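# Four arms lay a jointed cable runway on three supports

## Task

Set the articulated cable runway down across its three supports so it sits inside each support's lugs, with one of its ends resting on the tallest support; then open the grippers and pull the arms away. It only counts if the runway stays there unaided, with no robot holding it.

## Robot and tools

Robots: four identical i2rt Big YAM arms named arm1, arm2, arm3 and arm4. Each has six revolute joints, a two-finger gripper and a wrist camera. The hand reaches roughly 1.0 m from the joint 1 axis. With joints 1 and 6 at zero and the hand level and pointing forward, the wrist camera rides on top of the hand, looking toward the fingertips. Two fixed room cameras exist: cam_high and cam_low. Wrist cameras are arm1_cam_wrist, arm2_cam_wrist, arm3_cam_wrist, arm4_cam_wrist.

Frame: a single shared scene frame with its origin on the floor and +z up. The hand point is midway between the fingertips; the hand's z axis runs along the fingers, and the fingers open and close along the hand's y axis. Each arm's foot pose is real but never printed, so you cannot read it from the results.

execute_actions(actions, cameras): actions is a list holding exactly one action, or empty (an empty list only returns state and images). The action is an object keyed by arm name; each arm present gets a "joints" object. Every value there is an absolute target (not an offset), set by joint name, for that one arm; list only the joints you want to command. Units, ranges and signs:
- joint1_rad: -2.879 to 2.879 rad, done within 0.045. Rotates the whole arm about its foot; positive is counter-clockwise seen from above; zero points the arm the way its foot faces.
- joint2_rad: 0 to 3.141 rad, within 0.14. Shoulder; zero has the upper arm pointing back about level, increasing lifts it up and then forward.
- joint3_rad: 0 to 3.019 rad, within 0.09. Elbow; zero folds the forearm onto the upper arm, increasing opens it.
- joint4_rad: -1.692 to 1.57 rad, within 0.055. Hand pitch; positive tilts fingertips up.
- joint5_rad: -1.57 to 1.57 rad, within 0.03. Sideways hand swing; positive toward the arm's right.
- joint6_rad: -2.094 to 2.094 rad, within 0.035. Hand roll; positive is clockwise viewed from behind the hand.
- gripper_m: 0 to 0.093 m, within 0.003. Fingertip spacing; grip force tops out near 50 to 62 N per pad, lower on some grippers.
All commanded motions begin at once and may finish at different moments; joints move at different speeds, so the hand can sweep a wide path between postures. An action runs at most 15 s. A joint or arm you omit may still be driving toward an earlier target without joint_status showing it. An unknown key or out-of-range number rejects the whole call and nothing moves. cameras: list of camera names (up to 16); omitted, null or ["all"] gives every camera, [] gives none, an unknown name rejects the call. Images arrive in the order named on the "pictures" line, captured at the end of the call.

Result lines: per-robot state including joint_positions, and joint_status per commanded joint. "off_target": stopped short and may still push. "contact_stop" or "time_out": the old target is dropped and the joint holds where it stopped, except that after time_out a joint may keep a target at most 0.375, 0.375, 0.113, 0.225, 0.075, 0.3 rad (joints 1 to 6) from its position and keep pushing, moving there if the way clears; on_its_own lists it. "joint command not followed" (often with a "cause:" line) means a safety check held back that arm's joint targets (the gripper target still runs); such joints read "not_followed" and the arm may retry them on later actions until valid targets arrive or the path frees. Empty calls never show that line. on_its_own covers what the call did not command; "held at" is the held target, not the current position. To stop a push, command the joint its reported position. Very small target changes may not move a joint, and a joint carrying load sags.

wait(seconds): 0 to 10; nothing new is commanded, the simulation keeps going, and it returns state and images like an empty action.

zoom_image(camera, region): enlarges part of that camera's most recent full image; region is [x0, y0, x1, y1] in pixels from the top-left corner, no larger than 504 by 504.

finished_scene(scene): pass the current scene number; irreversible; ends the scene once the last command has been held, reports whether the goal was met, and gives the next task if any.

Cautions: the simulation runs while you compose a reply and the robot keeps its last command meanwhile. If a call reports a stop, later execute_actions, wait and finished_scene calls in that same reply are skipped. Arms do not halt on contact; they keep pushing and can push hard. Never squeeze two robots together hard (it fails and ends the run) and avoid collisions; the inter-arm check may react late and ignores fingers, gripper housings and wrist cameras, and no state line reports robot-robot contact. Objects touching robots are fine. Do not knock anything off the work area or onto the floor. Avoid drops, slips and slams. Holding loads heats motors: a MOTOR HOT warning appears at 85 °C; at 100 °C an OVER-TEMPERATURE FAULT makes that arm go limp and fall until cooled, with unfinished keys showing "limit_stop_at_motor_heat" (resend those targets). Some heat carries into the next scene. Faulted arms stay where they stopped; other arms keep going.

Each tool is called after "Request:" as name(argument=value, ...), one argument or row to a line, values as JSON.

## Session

Request:
execute_actions(
  actions=[],
)

Scene clock: 0.00 s.
arm1.joint_positions: joint1_rad=-0.197 joint2_rad=+0.631 joint3_rad=+1.395 joint4_rad=-1.179 joint5_rad=-0.173 joint6_rad=+0.457 gripper_m=+0.095
arm1.joint_status: not commanded
arm1.hand: x=-0.8667 y=-0.2153 z=+1.5742 quat_wxyz=(-0.519, -0.194, -0.816, -0.165) (m; scene frame)
arm2.joint_positions: joint1_rad=+0.150 joint2_rad=+0.637 joint3_rad=+1.338 joint4_rad=-1.177 joint5_rad=-0.199 joint6_rad=-0.172 gripper_m=+0.094
arm2.joint_status: not commanded
arm2.hand: x=-0.2891 y=-0.4005 z=+1.5549 quat_wxyz=(-0.330, +0.698, -0.492, -0.402) (m; scene frame)
arm3.joint_positions: joint1_rad=-0.032 joint2_rad=+0.560 joint3_rad=+1.365 joint4_rad=-1.394 joint5_rad=+0.169 joint6_rad=-0.116 gripper_m=+0.095
arm3.joint_status: not commanded
arm3.hand: x=+0.1853 y=+0.1209 z=+1.5630 quat_wxyz=(-0.278, -0.578, -0.659, +0.393) (m; scene frame)
arm4.joint_positions: joint1_rad=-0.076 joint2_rad=+0.523 joint3_rad=+1.429 joint4_rad=-1.349 joint5_rad=+0.135 joint6_rad=+0.288 gripper_m=+0.094
arm4.joint_status: not commanded
arm4.hand: x=+0.9407 y=-0.1118 z=+1.5819 quat_wxyz=(-0.009, -0.828, +0.160, +0.537) (m; scene frame)
pictures: arm1_cam_wrist, arm2_cam_wrist, arm3_cam_wrist, arm4_cam_wrist, cam_high, cam_low
Images, in order (width x height): arm1_cam_wrist 616x616, arm2_cam_wrist 616x616, arm3_cam_wrist 616x616, arm4_cam_wrist 616x616, cam_high 896x504, cam_low 896x504.

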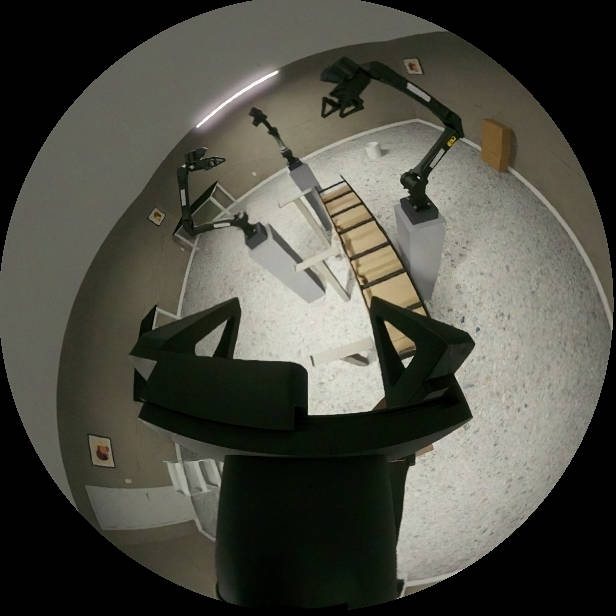

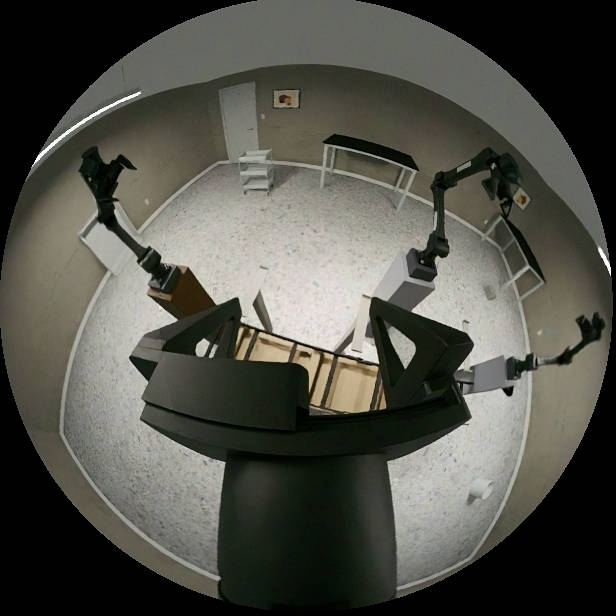

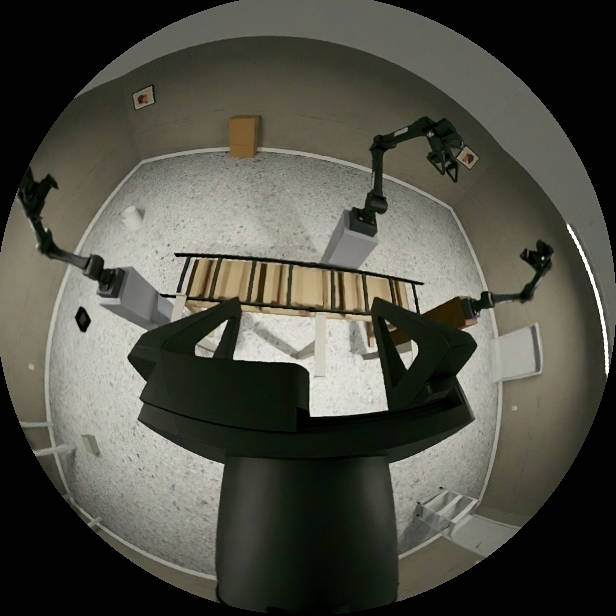

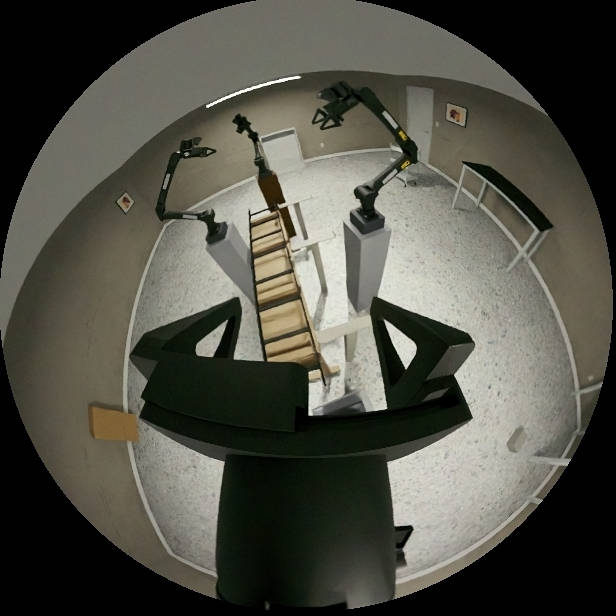

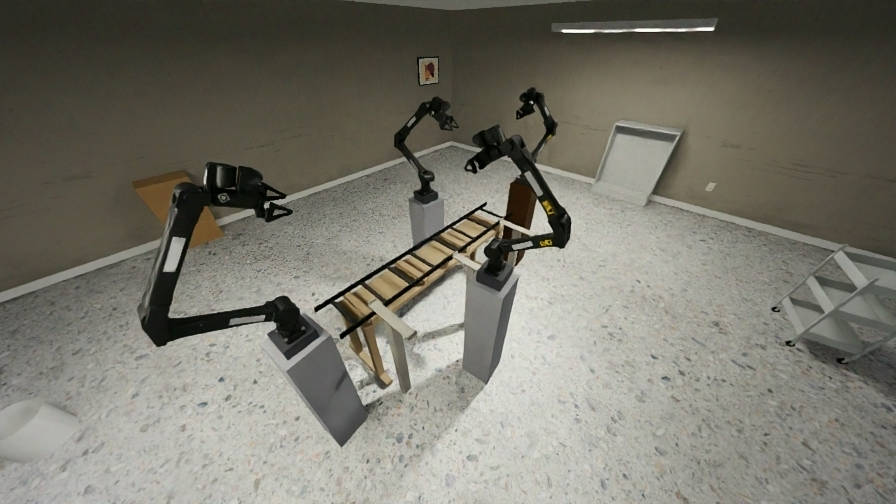

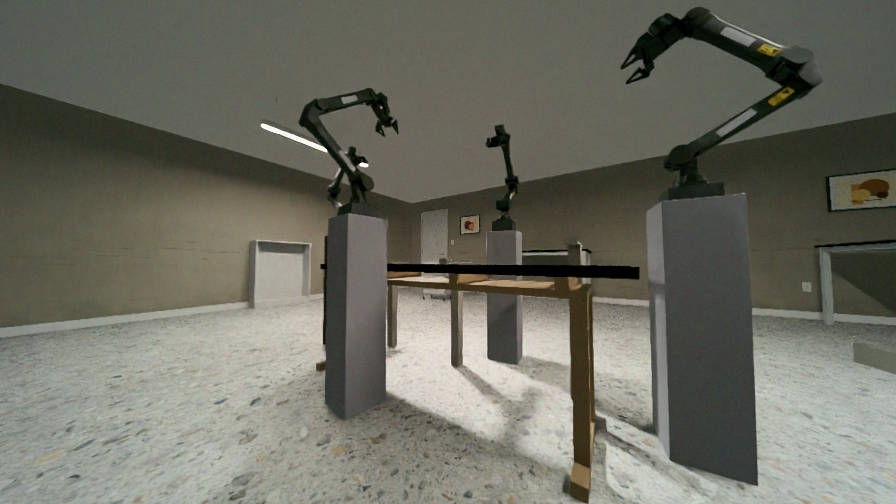

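Request:
execute_actions(
  actions=[
    {"arm1":{"joints":{"joint1_rad":-0.257,"joint2_rad":2.05,"joint3_rad":0.70,"joint4_rad":-0.2,"joint5_rad":0,"joint6_rad":-1.748,"gripper_m":0.07}},"arm2":{"joints":{"joint1_rad":0.392,"joint2_rad":2.15,"joint3_rad":0.952,"joint4_rad":-0.37,"joint5_rad":0,"joint6_rad":0.289,"gripper_m":0.07}},"arm3":{"joints":{"joint1_rad":0.153,"joint2_rad":2.47,"joint3_rad":1.65,"joint4_rad":-0.77,"joint5_rad":0,"joint6_rad":0.278,"gripper_m":0.07}},"arm4":{"joints":{"joint1_rad":0.357,"joint2_rad":2.08,"joint3_rad":0.761,"joint4_rad":-0.25,"joint5_rad":0,"joint6_rad":-1.166,"gripper_m":0.07}}},
  ],
)

Scene clock: 17.63 s.
arm1.joint_positions: joint1_rad=-0.247 joint2_rad=+2.053 joint3_rad=+0.700 joint4_rad=-0.212 joint5_rad=-0.003 joint6_rad=-1.737 gripper_m=+0.070
arm1.joint_status: all done
arm1.hand: x=-0.7957 y=-0.2655 z=+0.8136 quat_wxyz=(-0.001, +0.707, -0.708, -0.006) (m; scene frame)
arm2.joint_positions: joint1_rad=+0.387 joint2_rad=+2.143 joint3_rad=+0.950 joint4_rad=-0.384 joint5_rad=-0.002 joint6_rad=+0.280 gripper_m=+0.070
arm2.joint_status: all done
arm2.hand: x=-0.3579 y=-0.2657 z=+0.8183 quat_wxyz=(+0.004, +0.709, -0.705, +0.008) (m; scene frame)
arm3.joint_positions: joint1_rad=+0.141 joint2_rad=+2.474 joint3_rad=+1.644 joint4_rad=-0.776 joint5_rad=+0.003 joint6_rad=+0.270 gripper_m=+0.070
arm3.joint_status: all done
arm3.hand: x=+0.3529 y=-0.2710 z=+0.8222 quat_wxyz=(+0.014, -0.706, -0.708, +0.000) (m; scene frame)
arm4.joint_positions: joint1_rad=+0.352 joint2_rad=+2.077 joint3_rad=+0.760 joint4_rad=-0.266 joint5_rad=+0.001 joint6_rad=-1.151 gripper_m=+0.070
arm4.joint_status: all done
arm4.hand: x=+0.7971 y=-0.2692 z=+0.8178 quat_wxyz=(+0.003, -0.711, -0.703, -0.012) (m; scene frame)
pictures: arm1_cam_wrist, arm2_cam_wrist, arm3_cam_wrist, arm4_cam_wrist, cam_high, cam_low
Images, in order (width x height): arm1_cam_wrist 616x616, arm2_cam_wrist 616x616, arm3_cam_wrist 616x616, arm4_cam_wrist 616x616, cam_high 896x504, cam_low 896x504.

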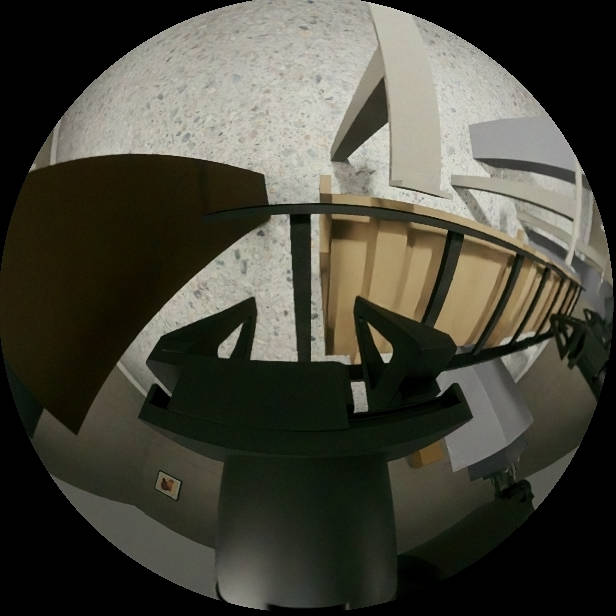

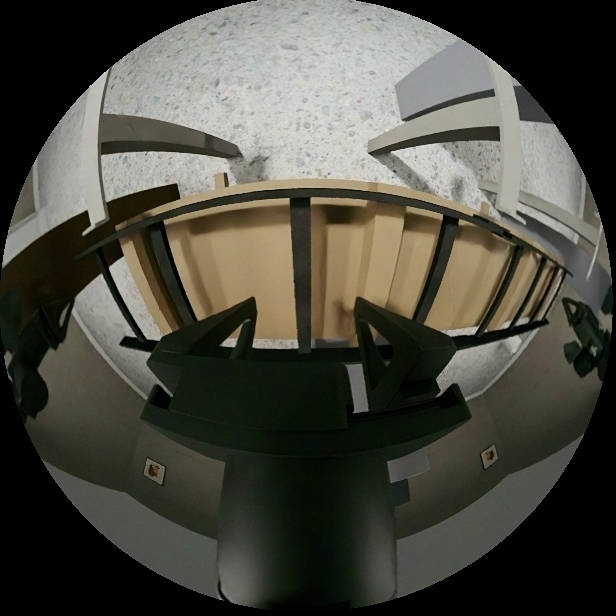

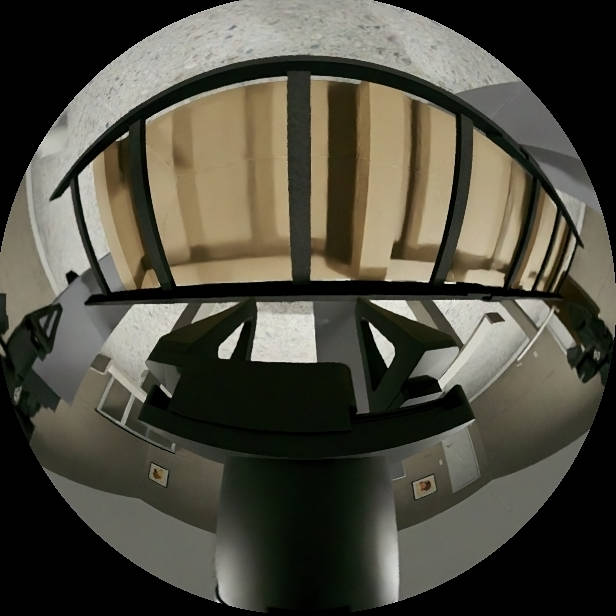

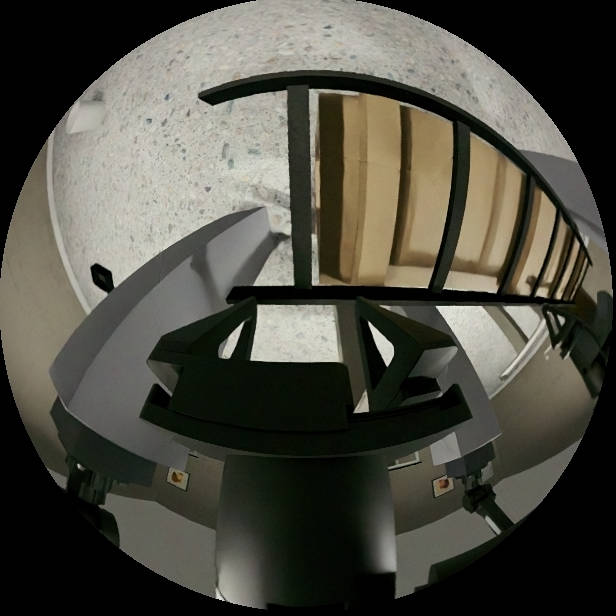

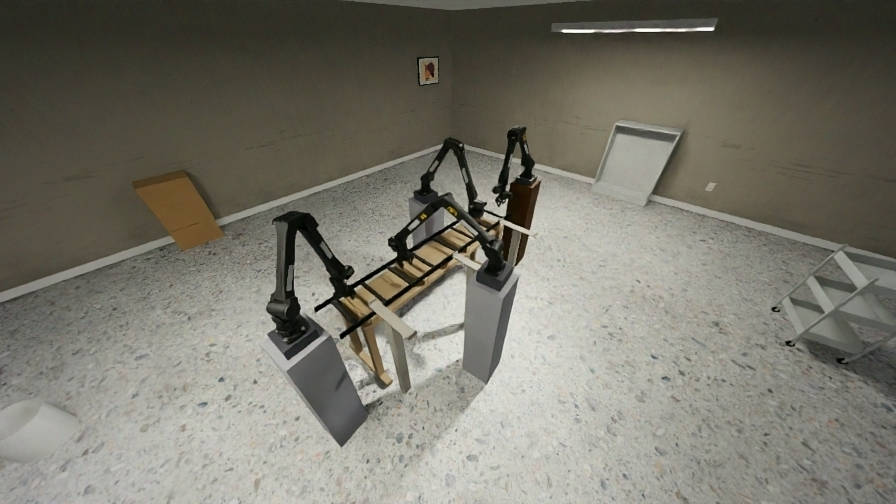

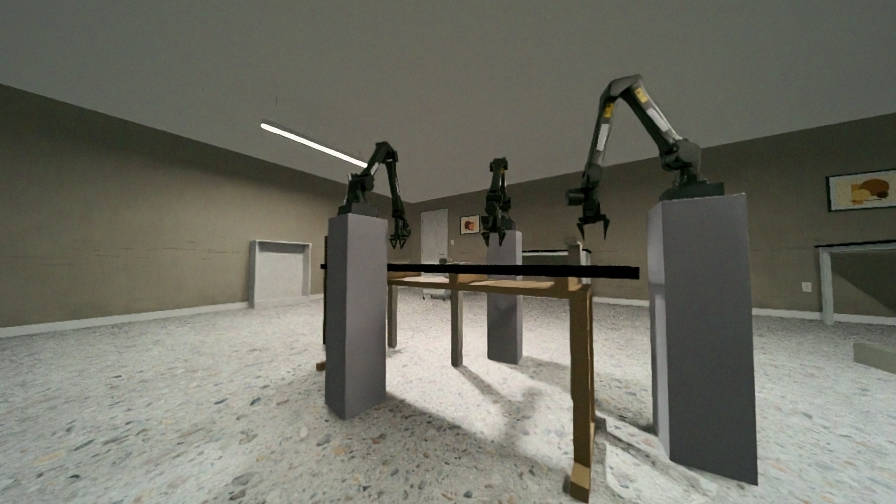

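Request:
execute_actions(
  actions=[
    {"arm1":{"joints":{"joint1_rad":-0.455,"joint2_rad":2.318,"joint3_rad":0.812,"joint4_rad":-0.045,"joint6_rad":-1.945,"gripper_m":0.055}},"arm2":{"joints":{"joint1_rad":0.458,"joint2_rad":2.367,"joint3_rad":0.854,"joint4_rad":-0.046,"joint6_rad":0.358,"gripper_m":0.055}},"arm3":{"joints":{"joint1_rad":0.127,"joint2_rad":2.775,"joint3_rad":2.04,"joint4_rad":-0.845,"joint6_rad":0.25,"gripper_m":0.055}},"arm4":{"joints":{"joint1_rad":0.523,"joint2_rad":2.346,"joint3_rad":0.908,"joint4_rad":-0.12,"joint6_rad":-0.995,"gripper_m":0.055}}},
  ],
)

Scene clock: 35.33 s.
arm1.joint_positions: joint1_rad=-0.465 joint2_rad=+2.329 joint3_rad=+0.811 joint4_rad=-0.053 joint5_rad=+0.000 joint6_rad=-1.934 gripper_m=+0.055
arm1.joint_status: all done
arm1.hand: x=-0.8073 y=-0.3405 z=+0.7292 quat_wxyz=(+0.001, +0.699, -0.715, -0.007) (m; scene frame)
arm2.joint_positions: joint1_rad=+0.460 joint2_rad=+2.377 joint3_rad=+0.851 joint4_rad=-0.059 joint5_rad=-0.001 joint6_rad=+0.349 gripper_m=+0.055
arm2.joint_status: all done
arm2.hand: x=-0.3628 y=-0.3397 z=+0.7241 quat_wxyz=(+0.005, +0.710, -0.704, +0.012) (m; scene frame)
arm3.joint_positions: joint1_rad=+0.141 joint2_rad=+2.785 joint3_rad=+2.000 joint4_rad=-0.837 joint5_rad=+0.003 joint6_rad=+0.258 gripper_m=+0.055
arm3.joint_status: all done
arm3.hand: x=+0.3649 y=-0.3179 z=+0.7220 quat_wxyz=(+0.021, -0.701, -0.713, -0.004) (m; scene frame)
arm4.joint_positions: joint1_rad=+0.531 joint2_rad=+2.348 joint3_rad=+0.904 joint4_rad=-0.127 joint5_rad=+0.000 joint6_rad=-1.011 gripper_m=+0.055
arm4.joint_status: all done
arm4.hand: x=+0.8060 y=-0.3388 z=+0.7317 quat_wxyz=(+0.005, -0.697, -0.717, -0.006) (m; scene frame)
pictures: arm1_cam_wrist, arm2_cam_wrist, arm3_cam_wrist, arm4_cam_wrist, cam_high, cam_low
Images, in order (width x height): arm1_cam_wrist 616x616, arm2_cam_wrist 616x616, arm3_cam_wrist 616x616, arm4_cam_wrist 616x616, cam_high 896x504, cam_low 896x504.

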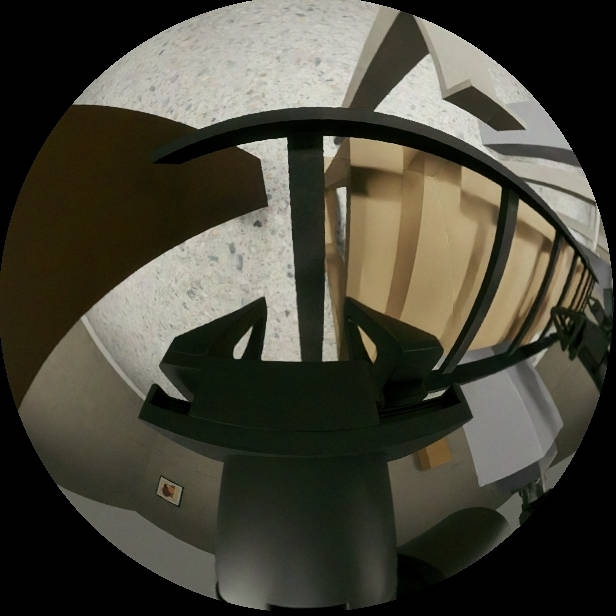

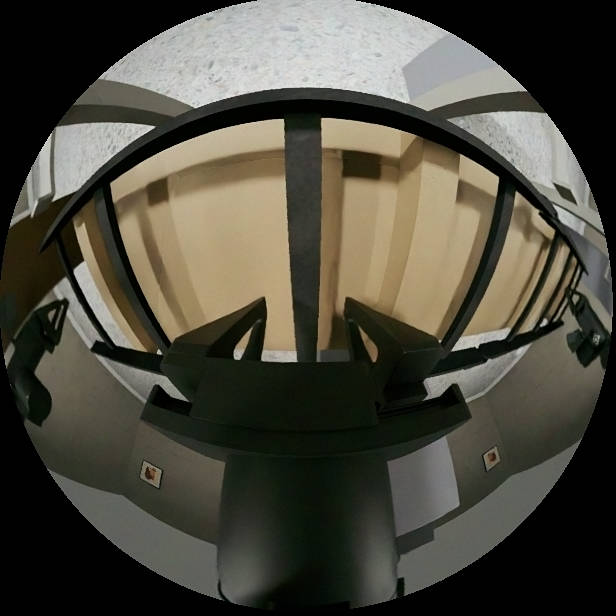

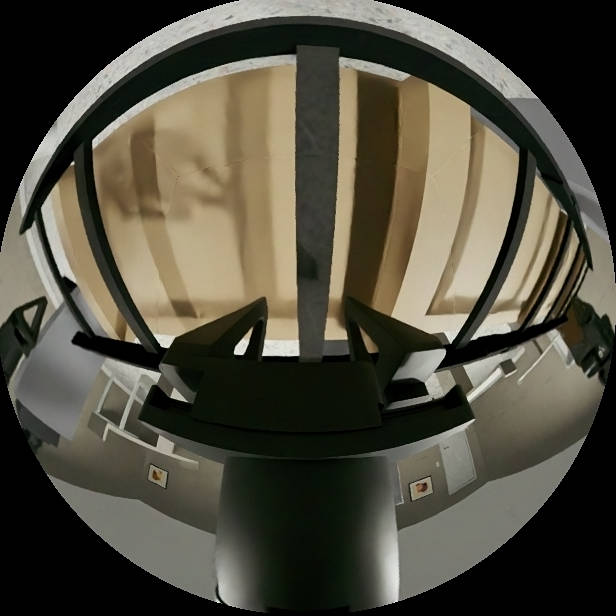

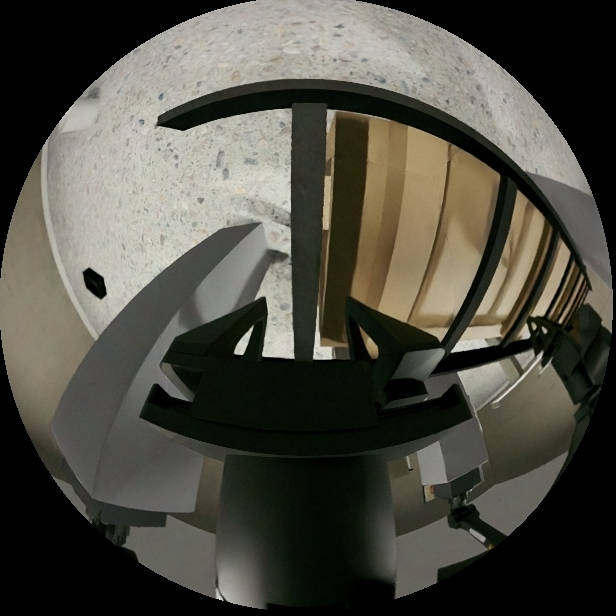

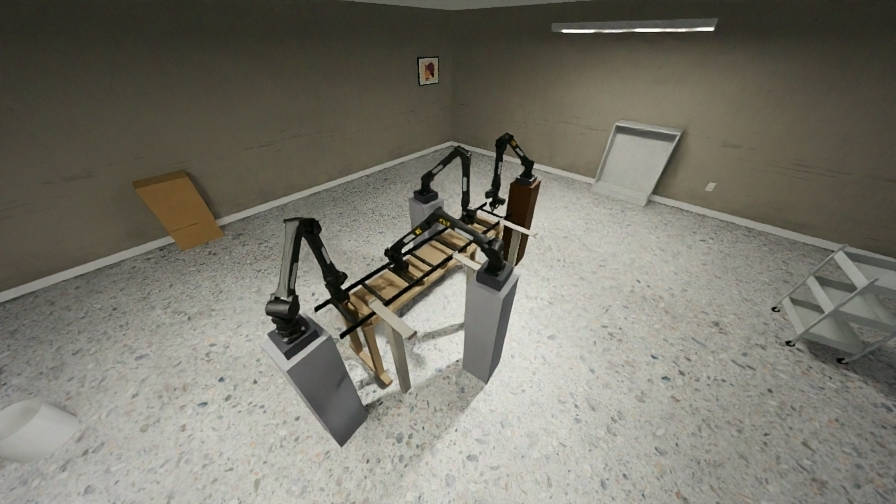

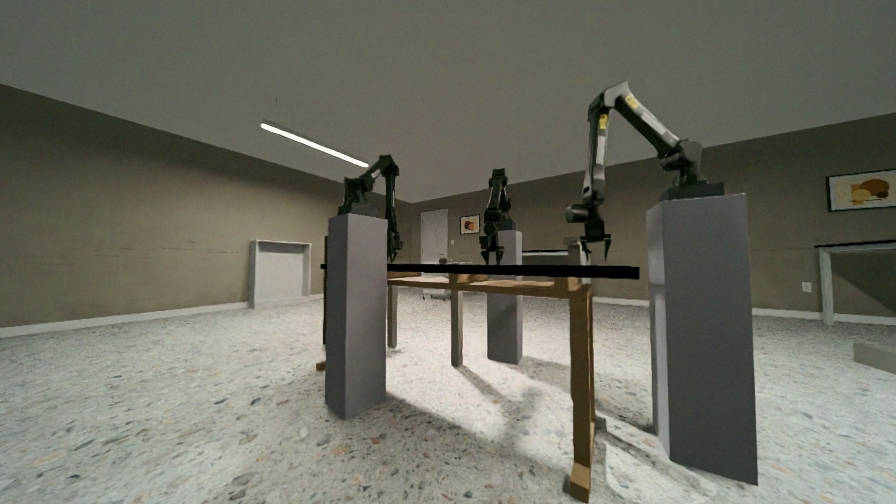

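Request:
execute_actions(
  actions=[
    {"arm1":{"joints":{"joint1_rad":-0.44,"joint2_rad":2.415,"joint3_rad":0.865,"joint4_rad":0.008}},"arm2":{"joints":{"joint2_rad":2.46,"joint3_rad":0.91,"joint4_rad":0.0}},"arm3":{"joints":{"joint1_rad":0.115,"joint2_rad":2.855,"joint3_rad":2.135,"joint4_rad":-0.82}},"arm4":{"joints":{"joint1_rad":0.515,"joint2_rad":2.44,"joint3_rad":0.96,"joint4_rad":-0.075}}},
  ],
  cameras=[],
)

Request:
execute_actions(
  actions=[
    {"arm1":{"joints":{"joint2_rad":2.52,"joint3_rad":0.918,"joint4_rad":0.063}},"arm2":{"joints":{"joint2_rad":2.563,"joint3_rad":0.967,"joint4_rad":0.05}},"arm3":{"joints":{"joint2_rad":2.937,"joint3_rad":2.205,"joint4_rad":-0.808}},"arm4":{"joints":{"joint2_rad":2.54,"joint3_rad":1.013,"joint4_rad":-0.027}}},
  ],
)

Scene clock: 40.87 s.
arm1.joint_positions: joint1_rad=-0.451 joint2_rad=+2.415 joint3_rad=+0.866 joint4_rad=+0.000 joint5_rad=+0.000 joint6_rad=-1.935 gripper_m=+0.055
arm1.joint_status: all done
arm1.hand: x=-0.7947 y=-0.3399 z=+0.7011 quat_wxyz=(-0.003, +0.705, -0.710, +0.003) (m; scene frame)
arm2.joint_positions: joint1_rad=+0.460 joint2_rad=+2.442 joint3_rad=+0.913 joint4_rad=-0.009 joint5_rad=-0.001 joint6_rad=+0.349 gripper_m=+0.055
arm2.joint_status: all done
arm2.hand: x=-0.3707 y=-0.3184 z=+0.7026 quat_wxyz=(-0.004, +0.710, -0.704, -0.009) (m; scene frame)
arm3.joint_positions: joint1_rad=+0.126 joint2_rad=+2.832 joint3_rad=+2.089 joint4_rad=-0.829 joint5_rad=+0.003 joint6_rad=+0.258 gripper_m=+0.055
arm3.joint_status: all done
arm3.hand: x=+0.3622 y=-0.3461 z=+0.7159 quat_wxyz=(-0.001, -0.706, -0.708, +0.009) (m; scene frame)
arm4.joint_positions: joint1_rad=+0.529 joint2_rad=+2.427 joint3_rad=+0.961 joint4_rad=-0.086 joint5_rad=+0.000 joint6_rad=-1.010 gripper_m=+0.055
arm4.joint_status: all done
arm4.hand: x=+0.7950 y=-0.3447 z=+0.7051 quat_wxyz=(+0.007, -0.698, -0.716, +0.003) (m; scene frame)
pictures: none
No camera images: the call's "cameras" was empty. Leave "cameras" out to get every camera's image.

Scene clock: 41.80 s.
arm1.joint_positions: joint1_rad=-0.450 joint2_rad=+2.435 joint3_rad=+0.885 joint4_rad=+0.024 joint5_rad=+0.002 joint6_rad=-1.934 gripper_m=+0.055
arm1.joint_status: all done
arm1.hand: x=-0.7864 y=-0.3432 z=+0.6945 quat_wxyz=(-0.007, +0.705, -0.709, +0.014) (m; scene frame)
arm2.joint_positions: joint1_rad=+0.460 joint2_rad=+2.551 joint3_rad=+0.967 joint4_rad=+0.040 joint5_rad=-0.001 joint6_rad=+0.349 gripper_m=+0.055
arm2.joint_status: all done
arm2.hand: x=-0.3692 y=-0.3223 z=+0.6648 quat_wxyz=(-0.003, +0.710, -0.704, -0.006) (m; scene frame)
arm3.joint_positions: joint1_rad=+0.126 joint2_rad=+2.929 joint3_rad=+2.164 joint4_rad=-0.816 joint5_rad=+0.003 joint6_rad=+0.258 gripper_m=+0.055
arm3.joint_status: all done
arm3.hand: x=+0.3606 y=-0.3418 z=+0.6725 quat_wxyz=(+0.003, -0.707, -0.708, +0.006) (m; scene frame)
arm4.joint_positions: joint1_rad=+0.527 joint2_rad=+2.479 joint3_rad=+1.010 joint4_rad=-0.045 joint5_rad=-0.002 joint6_rad=-1.009 gripper_m=+0.055
arm4.joint_status: all done
arm4.hand: x=+0.7794 y=-0.3545 z=+0.6878 quat_wxyz=(+0.010, -0.698, -0.715, +0.022) (m; scene frame)
pictures: arm1_cam_wrist, arm2_cam_wrist, arm3_cam_wrist, arm4_cam_wrist, cam_high, cam_low
Images, in order (width x height): arm1_cam_wrist 616x616, arm2_cam_wrist 616x616, arm3_cam_wrist 616x616, arm4_cam_wrist 616x616, cam_high 896x504, cam_low 896x504.

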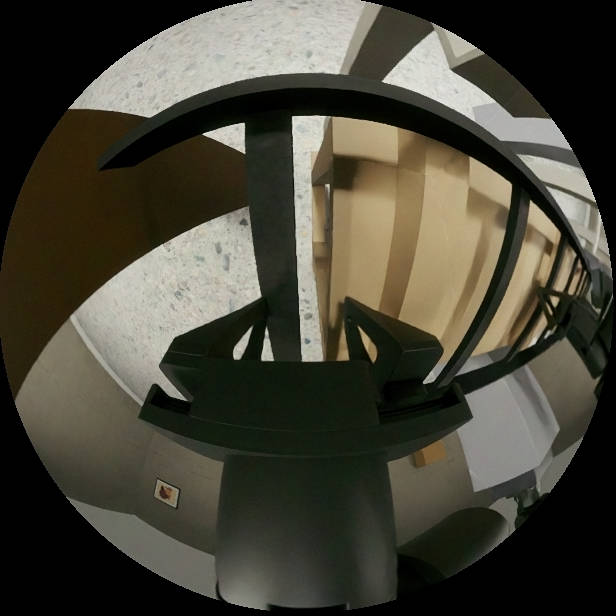

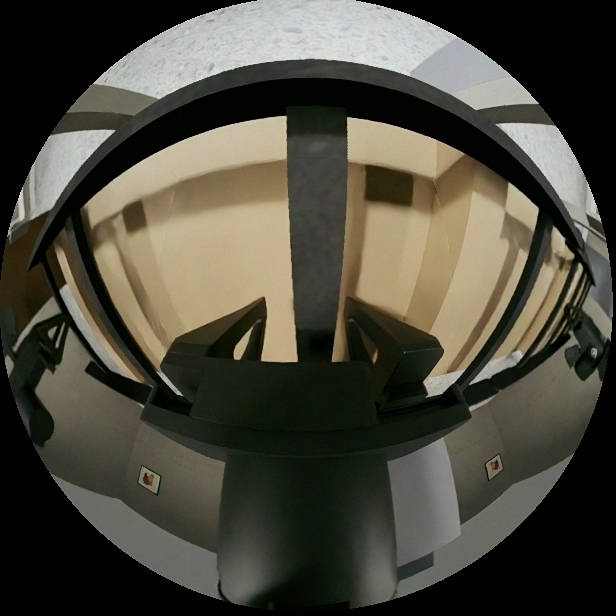

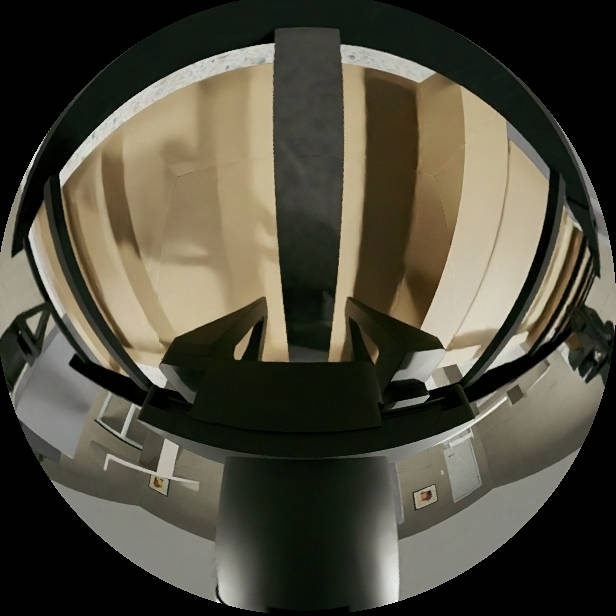

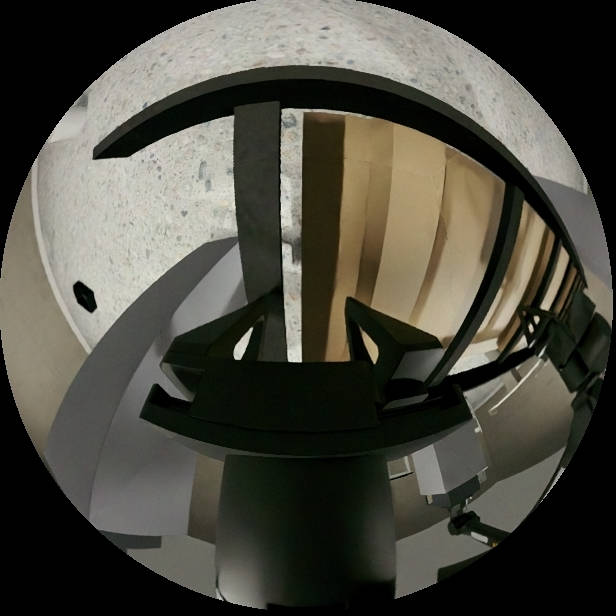

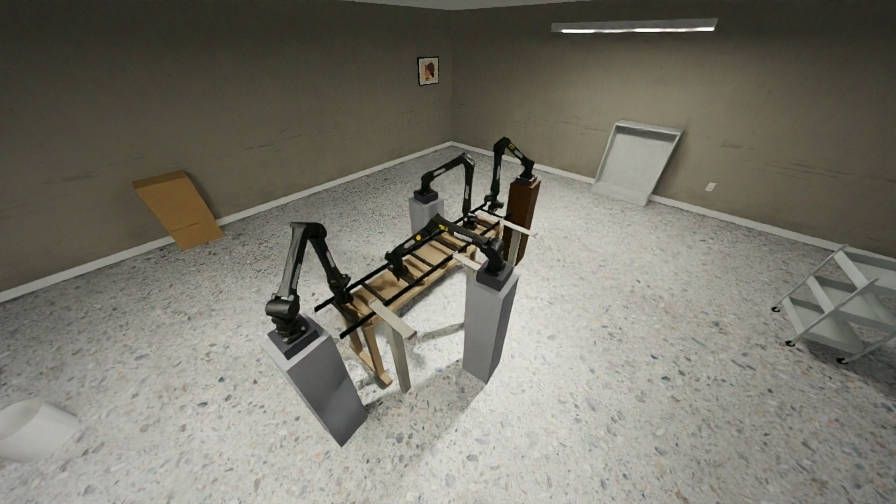

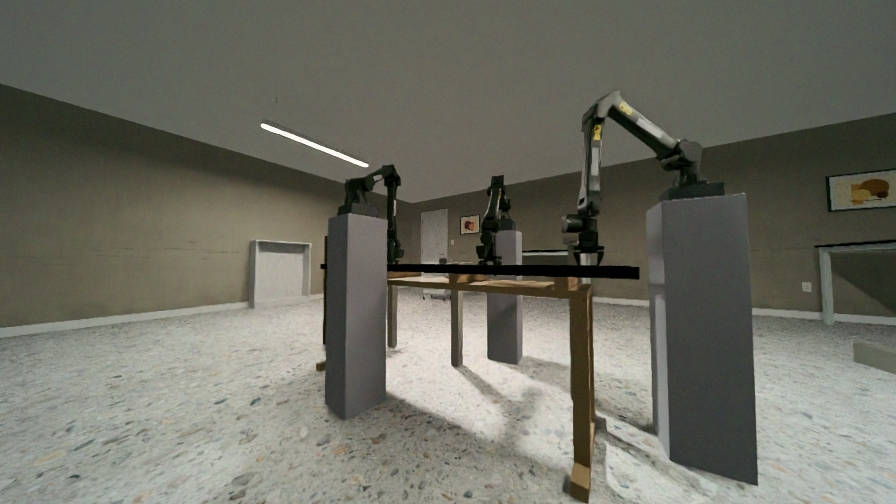

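Request:
execute_actions(
  actions=[
    {"arm1":{"joints":{"joint2_rad":2.30,"joint3_rad":0.80,"joint4_rad":-0.065,"gripper_m":0.07}},"arm4":{"joints":{"joint2_rad":2.33,"joint3_rad":0.895,"joint4_rad":-0.145,"gripper_m":0.07}}},
  ],
  cameras=["arm1_cam_wrist","arm4_cam_wrist"],
)

Scene clock: 45.73 s.
arm1.joint_positions: joint1_rad=-0.444 joint2_rad=+2.306 joint3_rad=+0.799 joint4_rad=-0.061 joint5_rad=-0.001 joint6_rad=-1.936 gripper_m=+0.070
arm1.joint_status: all done
arm1.hand: x=-0.8051 y=-0.3335 z=+0.7364 quat_wxyz=(+0.001, +0.707, -0.707, -0.006) (m; scene frame)
arm2.joint_positions: joint1_rad=+0.460 joint2_rad=+2.551 joint3_rad=+0.967 joint4_rad=+0.040 joint5_rad=-0.001 joint6_rad=+0.349 gripper_m=+0.055
arm2.joint_status: not commanded
arm2.hand: x=-0.3692 y=-0.3223 z=+0.6648 quat_wxyz=(-0.003, +0.710, -0.704, -0.006) (m; scene frame)
arm3.joint_positions: joint1_rad=+0.126 joint2_rad=+2.929 joint3_rad=+2.164 joint4_rad=-0.816 joint5_rad=+0.003 joint6_rad=+0.258 gripper_m=+0.055
arm3.joint_status: not commanded
arm3.hand: x=+0.3606 y=-0.3418 z=+0.6725 quat_wxyz=(+0.003, -0.707, -0.708, +0.006) (m; scene frame)
arm4.joint_positions: joint1_rad=+0.525 joint2_rad=+2.316 joint3_rad=+0.897 joint4_rad=-0.138 joint5_rad=-0.001 joint6_rad=-1.009 gripper_m=+0.070
arm4.joint_status: all done
arm4.hand: x=+0.8000 y=-0.3404 z=+0.7429 quat_wxyz=(+0.006, -0.699, -0.715, +0.001) (m; scene frame)
pictures: arm1_cam_wrist, arm4_cam_wrist
Images, in order (width x height): arm1_cam_wrist 616x616, arm4_cam_wrist 616x616.

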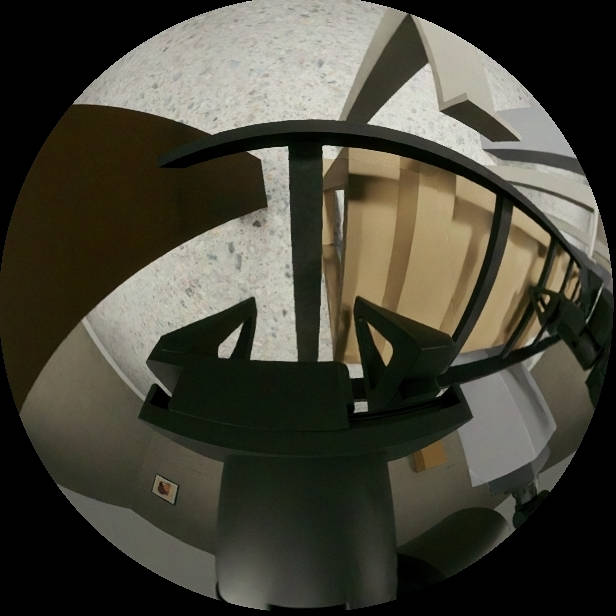

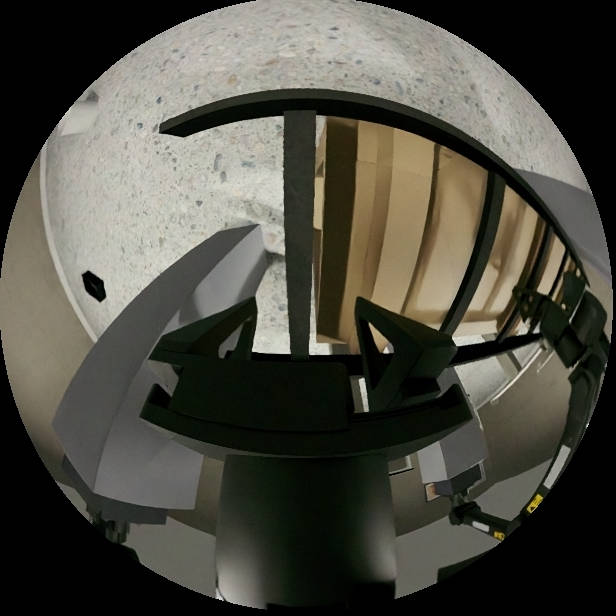

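Request:
execute_actions(
  actions=[
    {"arm1":{"joints":{"joint2_rad":2.425,"joint3_rad":0.85,"joint4_rad":0.0}},"arm4":{"joints":{"joint2_rad":2.46,"joint3_rad":0.945,"joint4_rad":-0.09,"joint6_rad":-0.99}}},
  ],
  cameras=["arm1_cam_wrist","arm4_cam_wrist"],
)

Scene clock: 50.57 s.
arm1.joint_positions: joint1_rad=-0.444 joint2_rad=+2.430 joint3_rad=+0.851 joint4_rad=-0.008 joint5_rad=-0.001 joint6_rad=-1.936 gripper_m=+0.070
arm1.joint_status: all done
arm1.hand: x=-0.8105 y=-0.3313 z=+0.6961 quat_wxyz=(+0.004, +0.707, -0.707, -0.014) (m; scene frame)
arm2.joint_positions: joint1_rad=+0.460 joint2_rad=+2.551 joint3_rad=+0.967 joint4_rad=+0.040 joint5_rad=-0.001 joint6_rad=+0.349 gripper_m=+0.055
arm2.joint_status: not commanded
arm2.hand: x=-0.3692 y=-0.3223 z=+0.6648 quat_wxyz=(-0.003, +0.710, -0.704, -0.006) (m; scene frame)
arm3.joint_positions: joint1_rad=+0.126 joint2_rad=+2.929 joint3_rad=+2.164 joint4_rad=-0.816 joint5_rad=+0.003 joint6_rad=+0.258 gripper_m=+0.055
arm3.joint_status: not commanded
arm3.hand: x=+0.3606 y=-0.3418 z=+0.6725 quat_wxyz=(+0.003, -0.707, -0.708, +0.006) (m; scene frame)
arm4.joint_positions: joint1_rad=+0.525 joint2_rad=+2.457 joint3_rad=+0.943 joint4_rad=-0.100 joint5_rad=-0.001 joint6_rad=-1.005 gripper_m=+0.070
arm4.joint_status: all done
arm4.hand: x=+0.8177 y=-0.3281 z=+0.6939 quat_wxyz=(+0.000, -0.701, -0.713, -0.027) (m; scene frame)
pictures: arm1_cam_wrist, arm4_cam_wrist
Images, in order (width x height): arm1_cam_wrist 616x616, arm4_cam_wrist 616x616.

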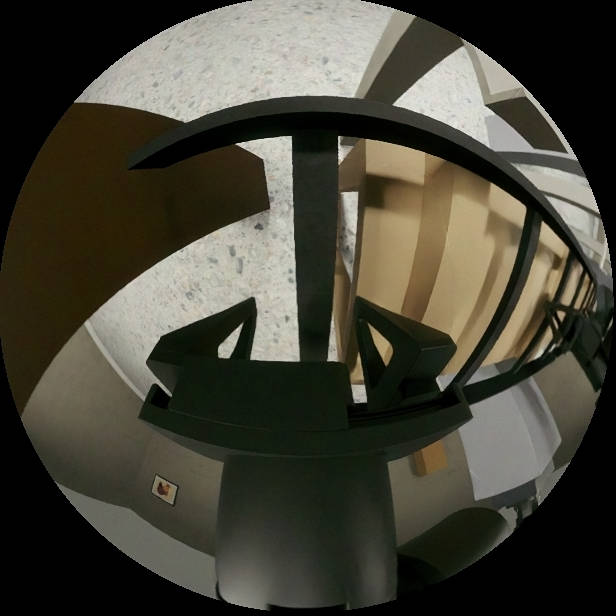

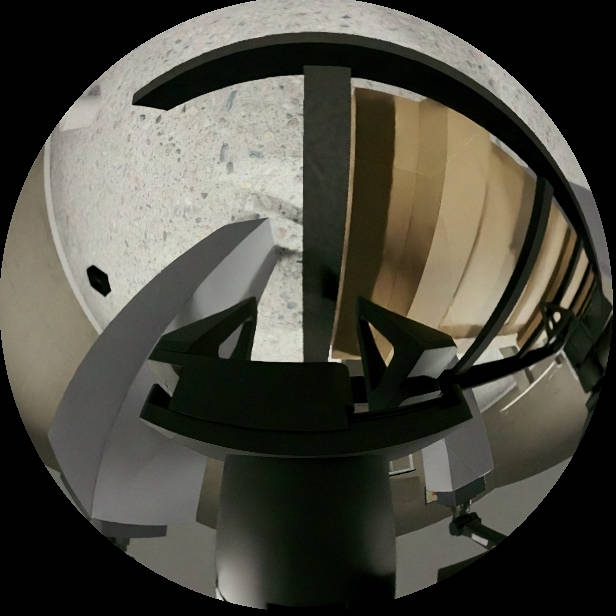

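Request:
execute_actions(
  actions=[
    {"arm1":{"joints":{"joint2_rad":2.535,"joint3_rad":0.925,"joint4_rad":0.062}},"arm2":{"joints":{"joint2_rad":2.605,"joint4_rad":0.085}},"arm3":{"joints":{"joint2_rad":2.965,"joint4_rad":-0.785}},"arm4":{"joints":{"joint2_rad":2.56,"joint3_rad":1.02,"joint4_rad":-0.016}}},
  ],
)

Scene clock: 58.00 s.
arm1.joint_positions: joint1_rad=-0.444 joint2_rad=+2.536 joint3_rad=+0.926 joint4_rad=+0.055 joint5_rad=-0.001 joint6_rad=-1.936 gripper_m=+0.070
arm1.joint_status: all done
arm1.hand: x=-0.7972 y=-0.3362 z=+0.6603 quat_wxyz=(-0.002, +0.707, -0.707, +0.000) (m; scene frame)
arm2.joint_positions: joint1_rad=+0.460 joint2_rad=+2.586 joint3_rad=+0.967 joint4_rad=+0.071 joint5_rad=-0.001 joint6_rad=+0.349 gripper_m=+0.055
arm2.joint_status: all done
arm2.hand: x=-0.3660 y=-0.3307 z=+0.6529 quat_wxyz=(-0.002, +0.710, -0.704, -0.005) (m; scene frame)
arm3.joint_positions: joint1_rad=+0.126 joint2_rad=+2.945 joint3_rad=+2.164 joint4_rad=-0.798 joint5_rad=+0.003 joint6_rad=+0.258 gripper_m=+0.055
arm3.joint_status: all done
arm3.hand: x=+0.3597 y=-0.3387 z=+0.6622 quat_wxyz=(+0.002, -0.707, -0.708, +0.007) (m; scene frame)
arm4.joint_positions: joint1_rad=+0.525 joint2_rad=+2.545 joint3_rad=+1.021 joint4_rad=-0.028 joint5_rad=-0.001 joint6_rad=-1.005 gripper_m=+0.070
arm4.joint_status: all done
arm4.hand: x=+0.7954 y=-0.3424 z=+0.6631 quat_wxyz=(+0.006, -0.701, -0.713, +0.003) (m; scene frame)
pictures: arm1_cam_wrist, arm2_cam_wrist, arm3_cam_wrist, arm4_cam_wrist, cam_high, cam_low
Images, in order (width x height): arm1_cam_wrist 616x616, arm2_cam_wrist 616x616, arm3_cam_wrist 616x616, arm4_cam_wrist 616x616, cam_high 896x504, cam_low 896x504.

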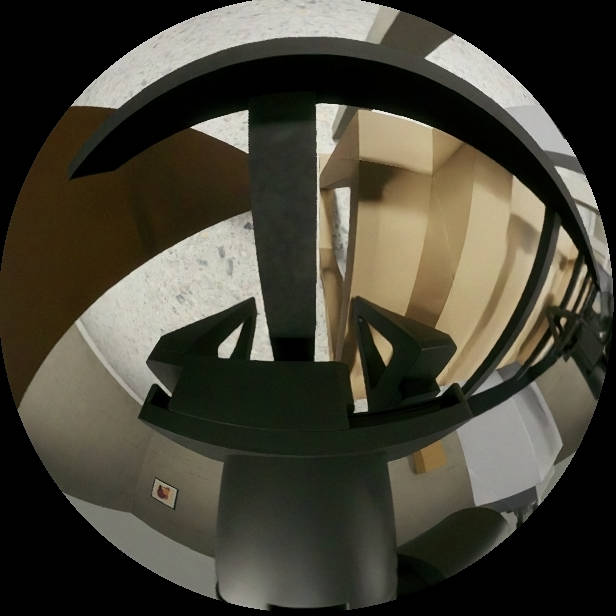

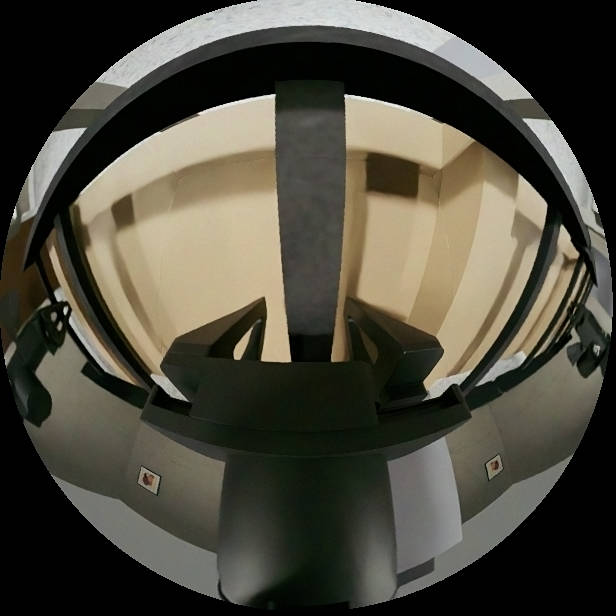

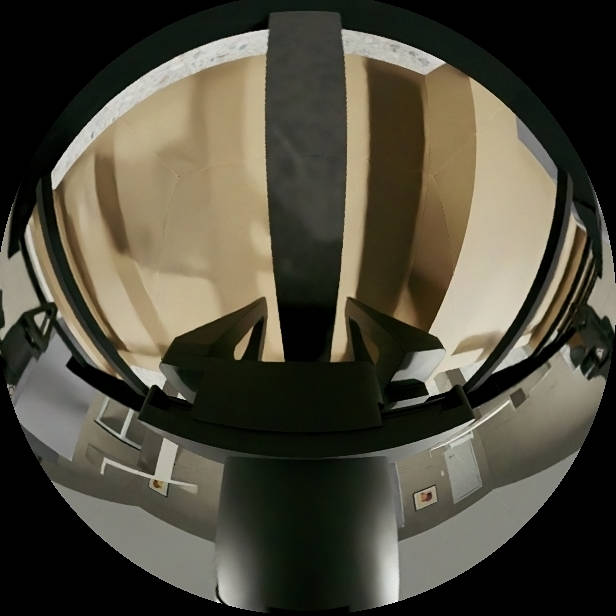

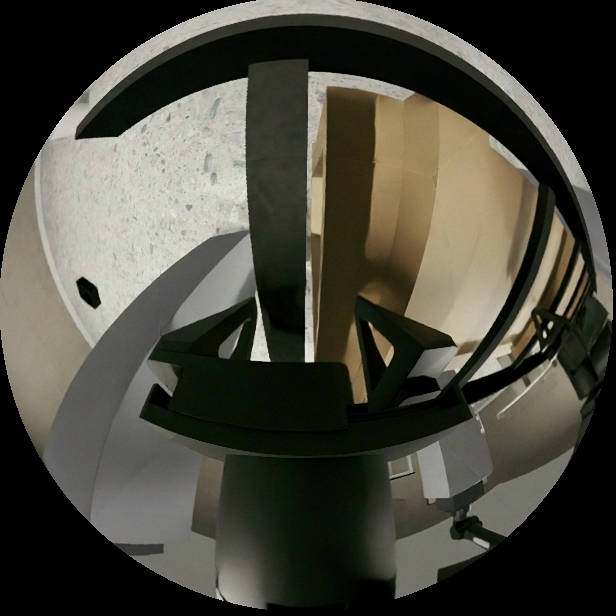

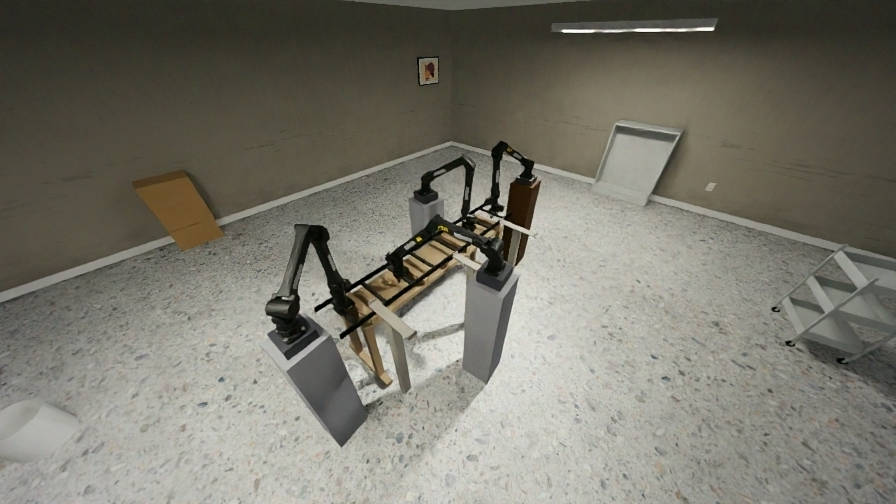

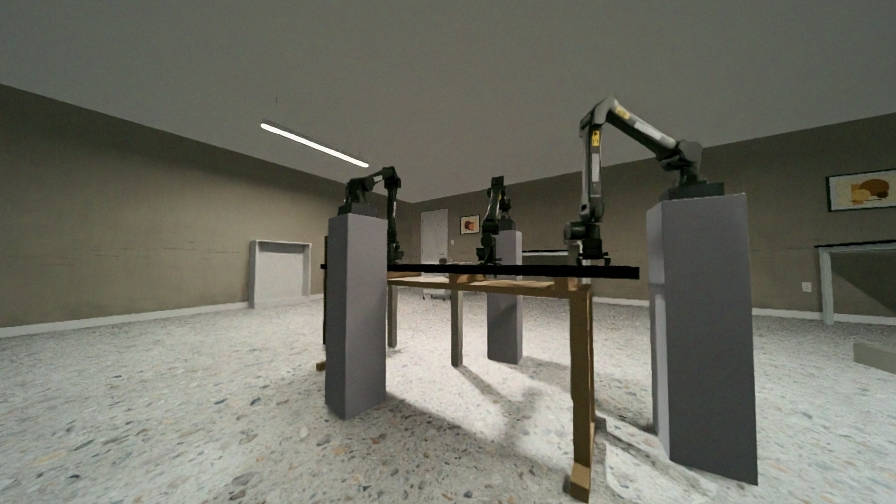

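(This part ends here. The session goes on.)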